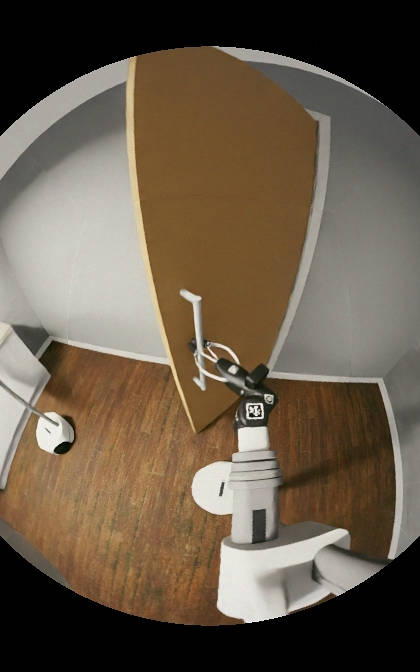

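Request:
execute_actions:
  actions:
    - {"r1":{"base":{"translate_m":-0.15},"pace":"slow"},"r2":{"base":{"rotate_rad":-1.57},"pace":"slow"}}
  cameras: []

Request:
execute_actions:
  actions:
    - {"r1":{"base":{"strafe_m":-0.3},"pace":"slow"}}
  cameras: []

Request:
execute_actions:
  actions:
    - {"r1":{"base":{"strafe_m":-0.25},"pace":"slow"}}
  cameras: ["r1_head_left_camera","r2_head_left_camera"]

Scene clock: 71.30 s.
r1.base_odometry: x=-0.686 y=+0.623 heading=+1.553 (m, m, rad; r1's odometry frame)
r1.turned_by_wheels: +0.000 (rad since the last result)
r1.turned_by_imu: -0.002 (rad since the last result)
r1.base_tilt: forward=+0.2 right=-0.3 (deg)
r1.lidar_m: 0.43 1.37 1.49 1.38 2.40 1.93 1.90 2.08 1.89 1.85 1.57 0.96
r1.base_status: done
r1.joint_positions: lift_m=+0.950 arm_m=+0.050 wrist_yaw_rad=+0.115 wrist_pitch_rad=-0.013 wrist_roll_rad=-0.017 gripper_m=-0.029
r1.joint_status: not commanded
r1.on_its_own: wrist_yaw_rad is off since a torque_fault, until you send "end_of_arm": "enable_torque" (your +0.000 is given up)
r1.motor_effort: lift_m=+21(21) arm_m=-2(2) wrist_yaw_rad=-1(1) wrist_pitch_rad=-5(5) wrist_roll_rad=+0(0) gripper_m=-20(22) wheel_0=-7(9) wheel_1=-2(8) wheel_2=+5(10) (%)
r1.hand_pose: x=+0.5179 y=-0.0536 z=+1.1319 quat_wxyz=(+0.998, -0.008, -0.007, +0.058) (m; r1's base frame)
r1.wrist_depth_mm: 177 177 223 262 455 866 854 / 177 178 224 262 445 866 854 / 654 177 222 185 445 854 842 / 661 177 222 259 439 854 842 / 661 176 221 259 439 854 854 / 178 175 186 183 384 866 842 / 1160 159 203 176 379 842 854
r2.base_odometry: x=+0.850 y=-1.030 heading=-1.570 (m, m, rad; r2's odometry frame)
r2.turned_by_wheels: -1.570 (rad since the last result)
r2.turned_by_imu: -1.606 (rad since the last result)
r2.base_tilt: forward=+0.1 right=+0.0 (deg)
r2.lidar_m: 0.40 0.81 0.60 0.58 0.62 0.90 1.97 2.06 2.90 1.39 1.59 1.19
r2.base_status: done
r2.joint_positions: lift_m=+0.860 arm_m=+0.003 wrist_yaw_rad=+0.000 wrist_pitch_rad=+0.023 wrist_roll_rad=-0.005 gripper_m=+0.050
r2.joint_status: not commanded
r2.motor_effort: lift_m=+21(21) arm_m=-5(5) wrist_yaw_rad=+1(2) wrist_pitch_rad=-10(10) wrist_roll_rad=+3(3) gripper_m=-18(16) wheel_0=+1(5) wheel_1=+2(6) wheel_2=+0(5) (%)
r2.hand_pose: x=+0.4627 y=-0.0875 z=+1.0314 quat_wxyz=(+1.000, -0.003, +0.011, +0.000) (m; r2's base frame)
r2.wrist_depth_mm: 931 931 917 904 891 878 891 / 946 931 917 917 904 891 891 / 946 931 931 917 904 904 891 / 960 946 946 184 917 904 904 / 960 960 252 184 196 917 917 / 976 960 192 179 191 931 917 / 976 976 976 - 946 946 931
pictures: none
No camera images: the call's "cameras" was empty. Leave "cameras" out to get every camera's image.

Scene clock: 75.47 s.
r1.base_odometry: x=-0.386 y=+0.618 heading=+1.554 (m, m, rad; r1's odometry frame)
r1.turned_by_wheels: +0.000 (rad since the last result)
r1.turned_by_imu: -0.001 (rad since the last result)
r1.base_tilt: forward=+0.2 right=-0.3 (deg)
r1.lidar_m: 0.59 0.44 1.83 1.72 2.48 1.96 1.93 2.04 1.55 1.55 1.51 1.19
r1.base_status: done
r1.joint_positions: lift_m=+0.950 arm_m=+0.050 wrist_yaw_rad=+0.911 wrist_pitch_rad=-0.013 wrist_roll_rad=-0.017 gripper_m=-0.029
r1.joint_status: not commanded
r1.on_its_own: wrist_yaw_rad is off since a torque_fault, until you send "end_of_arm": "enable_torque" (your +0.000 is given up)
r1.motor_effort: lift_m=+21(21) arm_m=-2(2) wrist_yaw_rad=+0(1) wrist_pitch_rad=-4(5) wrist_roll_rad=+0(0) gripper_m=-19(20) wheel_0=+3(3) wheel_1=+1(8) wheel_2=+2(5) (%)
r1.hand_pose: x=+0.4671 y=+0.1743 z=+1.1319 quat_wxyz=(+0.898, -0.005, -0.010, +0.440) (m; r1's base frame)
r1.wrist_depth_mm: - - 236 239 270 297 319 / - - 236 243 272 293 314 / - - 235 245 268 293 312 / - - 235 243 267 291 314 / - - 235 243 268 290 312 / - - 184 181 265 289 309 / - 185 228 177 260 289 310
r2.base_odometry: x=+0.850 y=-1.030 heading=-1.570 (m, m, rad; r2's odometry frame)
r2.turned_by_wheels: +0.000 (rad since the last result)
r2.turned_by_imu: -0.002 (rad since the last result)
r2.base_tilt: forward=+0.2 right=-0.3 (deg)
r2.lidar_m: 0.41 0.82 0.61 0.58 0.62 0.89 1.96 2.06 2.86 1.62 1.70 1.19
r2.base_status: not commanded
r2.joint_positions: lift_m=+0.860 arm_m=+0.003 wrist_yaw_rad=+0.000 wrist_pitch_rad=+0.023 wrist_roll_rad=-0.005 gripper_m=+0.050
r2.joint_status: not commanded
r2.motor_effort: lift_m=+21(21) arm_m=-5(5) wrist_yaw_rad=-2(0) wrist_pitch_rad=-9(10) wrist_roll_rad=+3(3) gripper_m=-20(18) wheel_0=+2(2) wheel_1=+2(2) wheel_2=+0(1) (%)
r2.hand_pose: x=+0.4627 y=-0.0875 z=+1.0314 quat_wxyz=(+1.000, -0.003, +0.011, +0.000) (m; r2's base frame)
r2.wrist_depth_mm: 931 931 917 904 891 891 878 / 946 931 917 904 904 891 891 / 946 946 931 917 904 904 891 / 960 960 931 184 917 917 904 / 960 946 252 184 195 917 917 / 976 960 192 179 191 931 917 / 976 976 960 - 946 931 931
pictures: none
No camera images: the call's "cameras" was empty. Leave "cameras" out to get every camera's image.

Scene clock: 79.10 s.
r1.base_odometry: x=-0.137 y=+0.614 heading=+1.554 (m, m, rad; r1's odometry frame)
r1.turned_by_wheels: +0.000 (rad since the last result)
r1.turned_by_imu: +0.000 (rad since the last result)
r1.base_tilt: forward=+0.2 right=-0.2 (deg)
r1.lidar_m: 0.77 0.40 1.93 1.97 2.50 1.99 1.97 1.71 1.32 1.29 1.45 1.17
r1.base_status: done
r1.joint_positions: lift_m=+0.950 arm_m=+0.050 wrist_yaw_rad=+1.149 wrist_pitch_rad=-0.013 wrist_roll_rad=-0.017 gripper_m=-0.029
r1.joint_status: not commanded
r1.on_its_own: wrist_yaw_rad is off since a torque_fault, until you send "end_of_arm": "enable_torque" (your +0.000 is given up)
r1.motor_effort: lift_m=+21(21) arm_m=-2(2) wrist_yaw_rad=+3(1) wrist_pitch_rad=-5(4) wrist_roll_rad=+0(0) gripper_m=-18(17) wheel_0=+4(9) wheel_1=-2(4) wheel_2=+2(0) (%)
r1.hand_pose: x=+0.4192 y=+0.2273 z=+1.1319 quat_wxyz=(+0.840, -0.004, -0.010, +0.543) (m; r1's base frame)
r1.wrist_depth_mm: - - 236 239 273 300 324 / - - 235 245 273 297 324 / - 1808 235 244 272 298 320 / - 1756 233 244 272 294 320 / - 1808 234 243 271 296 320 / - - 185 182 266 296 317 / - 184 227 176 263 296 319
r2.base_odometry: x=+0.850 y=-1.030 heading=-1.570 (m, m, rad; r2's odometry frame)
r2.turned_by_wheels: +0.000 (rad since the last result)
r2.turned_by_imu: -0.001 (rad since the last result)
r2.base_tilt: forward=+0.4 right=-0.2 (deg)
r2.lidar_m: 0.40 0.82 0.60 0.58 0.63 0.89 1.97 2.05 2.87 1.81 1.90 1.19
r2.base_status: not commanded
r2.joint_positions: lift_m=+0.860 arm_m=+0.003 wrist_yaw_rad=+0.000 wrist_pitch_rad=+0.023 wrist_roll_rad=-0.005 gripper_m=+0.050
r2.joint_status: not commanded
r2.motor_effort: lift_m=+20(21) arm_m=-5(5) wrist_yaw_rad=+0(1) wrist_pitch_rad=-10(10) wrist_roll_rad=+4(3) gripper_m=-15(17) wheel_0=+2(2) wheel_1=+2(2) wheel_2=+0(0) (%)
r2.hand_pose: x=+0.4627 y=-0.0875 z=+1.0314 quat_wxyz=(+1.000, -0.003, +0.011, +0.000) (m; r2's base frame)
r2.wrist_depth_mm: 931 917 917 904 891 891 878 / 931 931 917 904 904 891 878 / 946 931 931 931 904 904 891 / 960 946 931 184 904 917 904 / 960 946 253 183 195 917 904 / 976 976 192 179 191 931 917 / 991 976 976 - 946 946 931
pictures: r1_head_left_camera, r2_head_left_camera
Images, in order (width x height): r1_head_left_camera 420x672, r2_head_left_camera 420x672.

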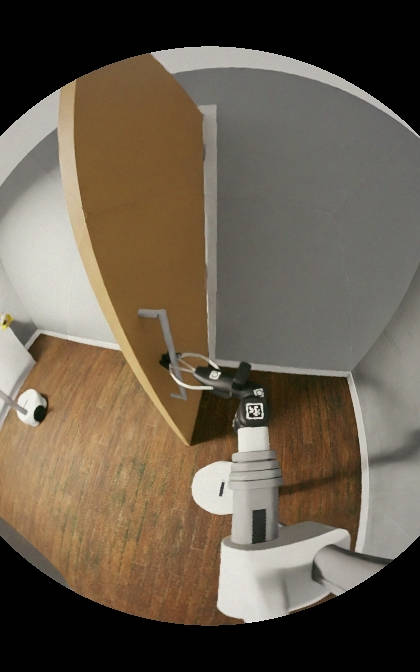

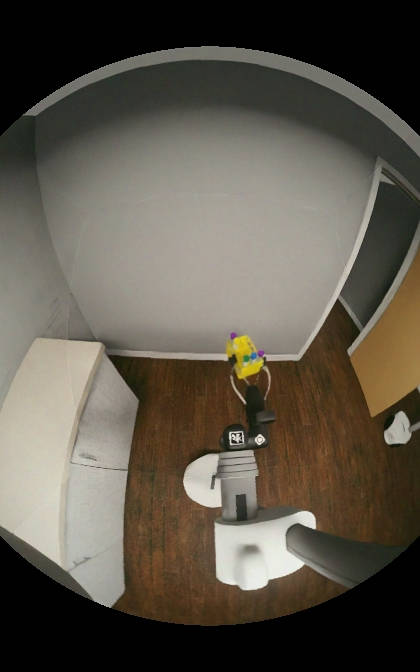

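Request:
execute_actions:
  actions:
    - {"r1":{"base":{"strafe_m":-0.15},"pace":"slow"},"r2":{"base":{"strafe_m":-1.33}}}
  cameras: ["r2_head_left_camera"]

Request:
execute_actions:
  actions:
    - {"r2":{"base":{"translate_m":1.7}}}
  cameras: ["r2_head_left_camera","r2_head_camera"]

Scene clock: 85.97 s.
r1.base_odometry: x=+0.013 y=+0.612 heading=+1.555 (m, m, rad; r1's odometry frame)
r1.turned_by_wheels: +0.000 (rad since the last result)
r1.turned_by_imu: -0.002 (rad since the last result)
r1.base_tilt: forward=+0.2 right=-0.3 (deg)
r1.lidar_m: 1.11 0.39 0.79 0.77 2.52 2.02 1.98 1.50 1.19 1.16 1.30 1.14
r1.base_status: done
r1.joint_positions: lift_m=+0.950 arm_m=+0.050 wrist_yaw_rad=+1.131 wrist_pitch_rad=-0.013 wrist_roll_rad=-0.017 gripper_m=-0.029
r1.joint_status: not commanded
r1.on_its_own: wrist_yaw_rad is off since a torque_fault, until you send "end_of_arm": "enable_torque" (your +0.000 is given up)
r1.motor_effort: lift_m=+21(21) arm_m=-2(2) wrist_yaw_rad=-1(1) wrist_pitch_rad=-4(5) wrist_roll_rad=+0(1) gripper_m=-17(22) wheel_0=+4(12) wheel_1=-2(2) wheel_2=+3(4) (%)
r1.hand_pose: x=+0.4231 y=+0.2239 z=+1.1318 quat_wxyz=(+0.844, -0.004, -0.010, +0.536) (m; r1's base frame)
r1.wrist_depth_mm: 759 211 229 247 301 359 427 / - 210 229 246 301 357 427 / - 211 229 245 298 355 427 / - 209 228 245 297 353 427 / - 213 228 183 297 351 424 / - 211 186 183 285 351 418 / - 173 218 176 281 351 415
r2.base_odometry: x=-0.480 y=-1.031 heading=-1.570 (m, m, rad; r2's odometry frame)
r2.turned_by_wheels: +0.000 (rad since the last result)
r2.turned_by_imu: -0.006 (rad since the last result)
r2.base_tilt: forward=+0.2 right=-0.3 (deg)
r2.lidar_m: 0.41 1.13 1.64 1.93 2.05 2.08 2.02 2.10 2.23 0.75 0.69 0.85
r2.base_status: done
r2.joint_positions: lift_m=+0.860 arm_m=+0.003 wrist_yaw_rad=+0.000 wrist_pitch_rad=+0.023 wrist_roll_rad=-0.005 gripper_m=+0.050
r2.joint_status: not commanded
r2.motor_effort: lift_m=+20(21) arm_m=-5(5) wrist_yaw_rad=+0(0) wrist_pitch_rad=-10(10) wrist_roll_rad=+3(3) gripper_m=-15(14) wheel_0=+0(12) wheel_1=+0(7) wheel_2=-1(0) (%)
r2.hand_pose: x=+0.4628 y=-0.0874 z=+1.0314 quat_wxyz=(+1.000, -0.003, +0.011, +0.000) (m; r2's base frame)
r2.wrist_depth_mm: 891 878 - - - - 668 / 891 878 - - - - 676 / 904 904 - - - - 676 / 917 904 - 185 - - 683 / 917 904 252 184 195 - 691 / 931 917 192 179 191 809 699 / 946 931 - - 1921 1863 699
pictures: r2_head_left_camera
Images, in order (width x height): r2_head_left_camera 420x672.

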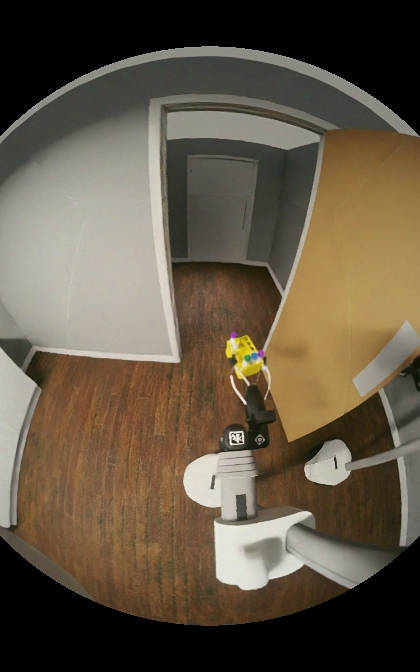

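Scene clock: 93.10 s.
r1.base_odometry: x=+0.013 y=+0.612 heading=+1.555 (m, m, rad; r1's odometry frame)
r1.turned_by_wheels: +0.000 (rad since the last result)
r1.turned_by_imu: -0.002 (rad since the last result)
r1.base_tilt: forward=+0.2 right=-0.3 (deg)
r1.lidar_m: 1.11 0.39 1.87 2.91 2.52 2.00 1.99 1.53 1.15 1.15 1.27 1.14
r1.base_status: not commanded
r1.joint_positions: lift_m=+0.950 arm_m=+0.050 wrist_yaw_rad=+1.131 wrist_pitch_rad=-0.013 wrist_roll_rad=-0.017 gripper_m=-0.029
r1.joint_status: not commanded
r1.on_its_own: wrist_yaw_rad is off since a torque_fault, until you send "end_of_arm": "enable_torque" (your +0.000 is given up)
r1.motor_effort: lift_m=+21(21) arm_m=-2(2) wrist_yaw_rad=+0(1) wrist_pitch_rad=-5(4) wrist_roll_rad=+0(0) gripper_m=-18(19) wheel_0=+4(4) wheel_1=-3(3) wheel_2=+3(3) (%)
r1.hand_pose: x=+0.4231 y=+0.2239 z=+1.1318 quat_wxyz=(+0.844, -0.004, -0.010, +0.536) (m; r1's base frame)
r1.wrist_depth_mm: - 211 229 246 303 362 430 / - 212 229 245 303 357 433 / - 211 229 245 298 355 424 / - 211 228 244 297 351 427 / - 213 227 183 296 351 424 / - 212 187 182 285 351 415 / - 173 219 176 282 347 415
r2.base_odometry: x=-0.478 y=-2.731 heading=-1.570 (m, m, rad; r2's odometry frame)
r2.turned_by_wheels: +0.000 (rad since the last result)
r2.turned_by_imu: -0.013 (rad since the last result)
r2.base_tilt: forward=+0.2 right=-0.1 (deg)
r2.lidar_m: 0.41 1.22 0.91 0.87 0.62 0.52 3.82 0.77 0.71 1.16 1.22 1.71
r2.base_status: done
r2.joint_positions: lift_m=+0.860 arm_m=+0.003 wrist_yaw_rad=+0.000 wrist_pitch_rad=+0.023 wrist_roll_rad=-0.005 gripper_m=+0.050
r2.joint_status: not commanded
r2.motor_effort: lift_m=+21(21) arm_m=-5(5) wrist_yaw_rad=-1(2) wrist_pitch_rad=-9(10) wrist_roll_rad=+3(3) gripper_m=-15(19) wheel_0=-2(3) wheel_1=+0(6) wheel_2=+3(8) (%)
r2.hand_pose: x=+0.4627 y=-0.0874 z=+1.0314 quat_wxyz=(+1.000, -0.003, +0.011, +0.000) (m; r2's base frame)
r2.wrist_depth_mm: 1336 1464 1499 1499 1464 1499 1464 / 1336 1499 1537 1499 1499 1464 1464 / 1308 1537 1537 1499 1499 1464 1499 / 1281 1576 1537 183 1537 1499 1499 / 1281 1576 252 184 196 1537 1499 / 1281 1576 192 179 191 1537 1537 / 1308 1576 1537 - 1537 1537 1537
pictures: r2_head_camera, r2_head_left_camera
Images, in order (width x height): r2_head_camera 420x560, r2_head_left_camera 420x672.

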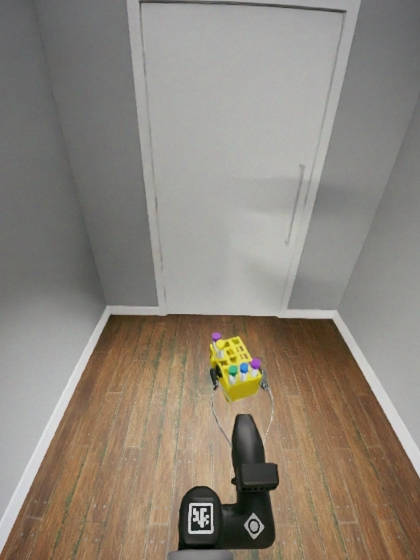

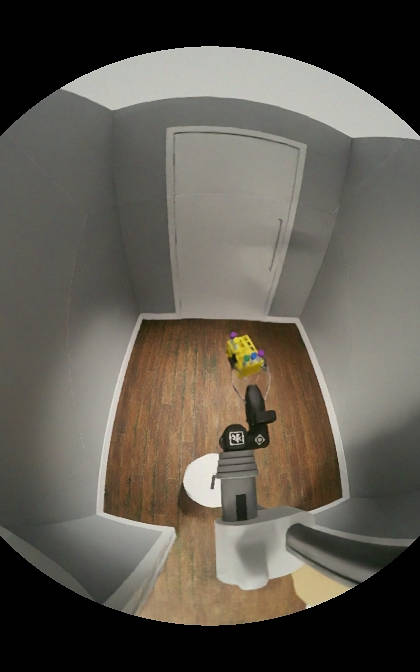

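Request:
execute_actions:
  actions:
    - {"r2":{"base":{"translate_m":1.0}}}
  cameras: []

Request:
execute_actions:
  actions:
    - {"r2":{"base":{"rotate_rad":3.1},"pace":"slow"}}
  cameras: []

Request:
execute_actions:
  actions:
    - {"r2":{"base":{"strafe_m":0.12}}}
  cameras: []

Request:
execute_actions:
  actions:
    - {"r2":{"base":{"translate_m":-1.2},"pace":"slow"}}
  cameras: ["r2_head_left_camera"]

Scene clock: 99.37 s.
r1.base_odometry: x=+0.013 y=+0.612 heading=+1.555 (m, m, rad; r1's odometry frame)
r1.turned_by_wheels: +0.000 (rad since the last result)
r1.turned_by_imu: -0.002 (rad since the last result)
r1.base_tilt: forward=+0.2 right=-0.3 (deg)
r1.lidar_m: 1.13 0.40 1.90 2.91 2.55 2.02 1.98 1.54 1.18 1.14 1.32 1.14
r1.base_status: not commanded
r1.joint_positions: lift_m=+0.950 arm_m=+0.050 wrist_yaw_rad=+1.131 wrist_pitch_rad=-0.013 wrist_roll_rad=-0.017 gripper_m=-0.029
r1.joint_status: not commanded
r1.on_its_own: wrist_yaw_rad is off since a torque_fault, until you send "end_of_arm": "enable_torque" (your +0.000 is given up)
r1.motor_effort: lift_m=+21(21) arm_m=-2(2) wrist_yaw_rad=-2(1) wrist_pitch_rad=-4(6) wrist_roll_rad=+1(0) gripper_m=-19(22) wheel_0=+4(4) wheel_1=-3(2) wheel_2=+3(3) (%)
r1.hand_pose: x=+0.4231 y=+0.2239 z=+1.1318 quat_wxyz=(+0.844, -0.004, -0.010, +0.536) (m; r1's base frame)
r1.wrist_depth_mm: - 211 229 248 301 359 433 / - 211 229 246 303 359 436 / - 211 228 244 298 355 427 / - 210 227 245 298 355 421 / - 213 228 183 296 351 421 / - 211 187 183 285 351 421 / - 173 218 177 282 351 413
r2.base_odometry: x=-0.477 y=-3.731 heading=-1.570 (m, m, rad; r2's odometry frame)
r2.turned_by_wheels: +0.000 (rad since the last result)
r2.turned_by_imu: -0.008 (rad since the last result)
r2.base_tilt: forward=+0.2 right=+0.0 (deg)
r2.lidar_m: 0.41 0.78 0.90 0.85 0.90 1.27 1.49 1.54 1.23 1.18 1.03 0.78
r2.base_status: done
r2.joint_positions: lift_m=+0.860 arm_m=+0.003 wrist_yaw_rad=+0.000 wrist_pitch_rad=+0.023 wrist_roll_rad=-0.005 gripper_m=+0.050
r2.joint_status: not commanded
r2.motor_effort: lift_m=+21(21) arm_m=-5(5) wrist_yaw_rad=-1(0) wrist_pitch_rad=-10(9) wrist_roll_rad=+3(3) gripper_m=-16(17) wheel_0=+0(6) wheel_1=+1(5) wheel_2=+1(8) (%)
r2.hand_pose: x=+0.4627 y=-0.0874 z=+1.0314 quat_wxyz=(+1.000, -0.003, +0.011, +0.000) (m; r2's base frame)
r2.wrist_depth_mm: 530 530 521 521 521 517 512 / 535 530 530 525 521 517 517 / 539 539 535 530 530 521 521 / 544 539 535 183 535 530 525 / 544 549 252 184 195 535 530 / 554 554 193 179 191 535 535 / 559 559 559 - 544 544 539
pictures: none
No camera images: the call's "cameras" was empty. Leave "cameras" out to get every camera's image.

Scene clock: 103.77 s.
r1.base_odometry: x=+0.013 y=+0.612 heading=+1.555 (m, m, rad; r1's odometry frame)
r1.turned_by_wheels: +0.000 (rad since the last result)
r1.turned_by_imu: -0.001 (rad since the last result)
r1.base_tilt: forward=+0.3 right=-0.4 (deg)
r1.lidar_m: 1.11 0.37 1.89 2.90 2.52 2.00 1.97 1.52 1.17 1.16 1.28 1.15
r1.base_status: not commanded
r1.joint_positions: lift_m=+0.950 arm_m=+0.050 wrist_yaw_rad=+1.131 wrist_pitch_rad=-0.013 wrist_roll_rad=-0.017 gripper_m=-0.029
r1.joint_status: not commanded
r1.on_its_own: wrist_yaw_rad is off since a torque_fault, until you send "end_of_arm": "enable_torque" (your +0.000 is given up)
r1.motor_effort: lift_m=+21(21) arm_m=-2(2) wrist_yaw_rad=-3(1) wrist_pitch_rad=-5(5) wrist_roll_rad=+0(0) gripper_m=-16(18) wheel_0=+4(4) wheel_1=-3(2) wheel_2=+3(3) (%)
r1.hand_pose: x=+0.4231 y=+0.2239 z=+1.1318 quat_wxyz=(+0.844, -0.004, -0.010, +0.536) (m; r1's base frame)
r1.wrist_depth_mm: - 211 229 246 301 357 433 / - 211 229 246 300 355 430 / - 210 229 245 298 353 430 / - 210 228 244 298 353 427 / - 213 227 183 296 353 421 / - 211 186 182 283 347 421 / - 173 217 177 282 351 415
r2.base_odometry: x=-0.477 y=-3.731 heading=+1.530 (m, m, rad; r2's odometry frame)
r2.turned_by_wheels: +3.100 (rad since the last result)
r2.turned_by_imu: +3.164 (rad since the last result)
r2.base_tilt: forward=+0.1 right=-0.1 (deg)
r2.lidar_m: 0.40 1.54 1.25 1.18 1.09 0.78 0.75 0.77 0.88 0.84 0.88 1.23
r2.base_status: done
r2.joint_positions: lift_m=+0.860 arm_m=+0.003 wrist_yaw_rad=+0.000 wrist_pitch_rad=+0.023 wrist_roll_rad=-0.005 gripper_m=+0.050
r2.joint_status: not commanded
r2.motor_effort: lift_m=+21(21) arm_m=-5(5) wrist_yaw_rad=+0(2) wrist_pitch_rad=-10(9) wrist_roll_rad=+3(3) gripper_m=-18(16) wheel_0=-2(2) wheel_1=+0(3) wheel_2=+0(5) (%)
r2.hand_pose: x=+0.4627 y=-0.0874 z=+1.0314 quat_wxyz=(+1.000, -0.003, +0.011, +0.000) (m; r2's base frame)
r2.wrist_depth_mm: 1182 1397 - - 1182 1182 1078 / 1205 1366 - - 1205 1205 1098 / 1229 1366 - - 1205 1205 1118 / 1229 1366 - 183 1205 1229 1118 / 1255 1366 251 184 195 1229 1118 / 1255 1229 192 179 191 1229 1138 / 1255 1281 - - 1255 1255 1160
pictures: none
No camera images: the call's "cameras" was empty. Leave "cameras" out to get every camera's image.

Scene clock: 105.33 s.
r1.base_odometry: x=+0.013 y=+0.612 heading=+1.555 (m, m, rad; r1's odometry frame)
r1.turned_by_wheels: +0.000 (rad since the last result)
r1.turned_by_imu: +0.000 (rad since the last result)
r1.base_tilt: forward=+0.2 right=-0.3 (deg)
r1.lidar_m: 1.13 0.39 1.88 2.91 2.50 2.01 1.98 1.51 1.16 1.16 1.32 1.15
r1.base_status: not commanded
r1.joint_positions: lift_m=+0.950 arm_m=+0.050 wrist_yaw_rad=+1.131 wrist_pitch_rad=-0.013 wrist_roll_rad=-0.017 gripper_m=-0.029
r1.joint_status: not commanded
r1.on_its_own: wrist_yaw_rad is off since a torque_fault, until you send "end_of_arm": "enable_torque" (your +0.000 is given up)
r1.motor_effort: lift_m=+21(21) arm_m=-2(2) wrist_yaw_rad=-2(1) wrist_pitch_rad=-4(5) wrist_roll_rad=+0(0) gripper_m=-19(17) wheel_0=+4(4) wheel_1=-3(3) wheel_2=+3(3) (%)
r1.hand_pose: x=+0.4231 y=+0.2239 z=+1.1318 quat_wxyz=(+0.844, -0.004, -0.010, +0.536) (m; r1's base frame)
r1.wrist_depth_mm: - 211 229 245 301 362 433 / - 210 229 245 300 359 433 / - 210 228 244 300 355 427 / - 211 226 244 297 353 424 / - 212 227 183 297 353 424 / - 211 186 183 285 351 418 / - 173 218 176 282 351 415
r2.base_odometry: x=-0.597 y=-3.726 heading=+1.530 (m, m, rad; r2's odometry frame)
r2.turned_by_wheels: +0.000 (rad since the last result)
r2.turned_by_imu: +0.000 (rad since the last result)
r2.base_tilt: forward=+0.2 right=-0.1 (deg)
r2.lidar_m: 0.43 1.50 1.11 1.06 1.07 0.79 0.76 0.77 1.02 0.96 1.01 1.41
r2.base_status: done
r2.joint_positions: lift_m=+0.860 arm_m=+0.003 wrist_yaw_rad=+0.000 wrist_pitch_rad=+0.023 wrist_roll_rad=-0.005 gripper_m=+0.050
r2.joint_status: not commanded
r2.motor_effort: lift_m=+21(21) arm_m=-4(5) wrist_yaw_rad=-1(0) wrist_pitch_rad=-10(10) wrist_roll_rad=+3(3) gripper_m=-12(18) wheel_0=-1(6) wheel_1=-1(9) wheel_2=+1(0) (%)
r2.hand_pose: x=+0.4628 y=-0.0874 z=+1.0314 quat_wxyz=(+1.000, -0.003, +0.011, +0.000) (m; r2's base frame)
r2.wrist_depth_mm: 1205 1205 - - 1205 1205 1182 / 1205 1205 - - 1229 1182 1182 / 1229 1205 - - 1229 1205 1205 / 1229 1229 1661 183 1205 1229 1205 / 1229 1229 252 184 195 1229 1229 / 1229 1229 192 179 191 1229 1229 / 1255 1255 1863 - 1229 1229 1229
pictures: none
No camera images: the call's "cameras" was empty. Leave "cameras" out to get every camera's image.

action 0: r2: "base": translate_m = -1.2 would last too long for one action: at the pace "slow" translate_m can be at most 0.766 in either direction: name a faster pace, or command the rest in another action

Request:
execute_actions:
  actions:
    - {"r2":{"base":{"translate_m":-0.75},"pace":"slow"}}
  cameras: []

Request:
execute_actions:
  actions:
    - {"r2":{"base":{"translate_m":-0.75},"pace":"slow"}}
  cameras: ["r2_head_left_camera"]

Request:
execute_actions:
  actions:
    - {"r2":{"base":{"translate_m":-0.75},"pace":"slow"}}
  cameras: ["r2_head_left_camera"]

Scene clock: 113.80 s.
r1.base_odometry: x=+0.013 y=+0.612 heading=+1.555 (m, m, rad; r1's odometry frame)
r1.turned_by_wheels: +0.000 (rad since the last result)
r1.turned_by_imu: -0.003 (rad since the last result)
r1.base_tilt: forward=+0.2 right=-0.3 (deg)
r1.lidar_m: 1.12 0.39 1.88 2.91 2.51 2.01 1.98 1.55 1.17 1.15 1.30 1.14
r1.base_status: not commanded
r1.joint_positions: lift_m=+0.950 arm_m=+0.050 wrist_yaw_rad=+1.131 wrist_pitch_rad=-0.013 wrist_roll_rad=-0.017 gripper_m=-0.029
r1.joint_status: not commanded
r1.on_its_own: wrist_yaw_rad is off since a torque_fault, until you send "end_of_arm": "enable_torque" (your +0.000 is given up)
r1.motor_effort: lift_m=+21(21) arm_m=-2(2) wrist_yaw_rad=-2(1) wrist_pitch_rad=-5(6) wrist_roll_rad=+0(0) gripper_m=-21(20) wheel_0=+4(4) wheel_1=-3(3) wheel_2=+3(3) (%)
r1.hand_pose: x=+0.4231 y=+0.2239 z=+1.1318 quat_wxyz=(+0.844, -0.004, -0.010, +0.536) (m; r1's base frame)
r1.wrist_depth_mm: - 211 229 246 298 357 427 / - 211 228 247 300 357 433 / - 211 229 245 298 357 430 / - 211 227 245 297 353 427 / - 213 227 183 296 349 421 / - 212 187 183 285 349 421 / - 173 217 176 283 347 418
r2.base_odometry: x=-0.656 y=-4.293 heading=+1.508 (m, m, rad; r2's odometry frame)
r2.turned_by_wheels: -0.022 (rad since the last result)
r2.turned_by_imu: -0.098 (rad since the last result)
r2.base_tilt: forward=+0.3 right=-0.2 (deg)
r2.lidar_m: 0.40 1.61 1.11 1.01 0.33 0.25 - 0.25 0.26 0.56 1.05 1.36
r2.base_status: translate_m contact_stop (by the wheels' count: -0.569 of -0.750)
r2.joint_positions: lift_m=+0.860 arm_m=+0.003 wrist_yaw_rad=+0.000 wrist_pitch_rad=+0.023 wrist_roll_rad=-0.005 gripper_m=+0.050
r2.joint_status: not commanded
r2.on_its_own: the wheels are slack since a contact_stop
r2.motor_effort: lift_m=+19(21) arm_m=-4(5) wrist_yaw_rad=+0(10) wrist_pitch_rad=-10(13) wrist_roll_rad=+3(2) gripper_m=-14(17) wheel_0=+0(28) wheel_1=+0(21) wheel_2=+0(35) (%)
r2.hand_pose: x=+0.4625 y=-0.0874 z=+1.0316 quat_wxyz=(+1.000, -0.003, +0.011, +0.000) (m; r2's base frame)
r2.wrist_depth_mm: 1661 1661 - - 1756 1618 1160 / 1661 1708 - - 1808 1618 1160 / 1661 1708 - - 1808 1661 1182 / 1708 1708 - 186 1808 1661 1182 / 1661 1708 260 186 196 1661 1182 / 1708 1708 187 181 191 1430 1205 / 1708 1756 - - 1863 1708 1205
pictures: none
No camera images: the call's "cameras" was empty. Leave "cameras" out to get every camera's image.

not run: a stop came earlier in this reply.

not run: a stop came earlier in this reply.


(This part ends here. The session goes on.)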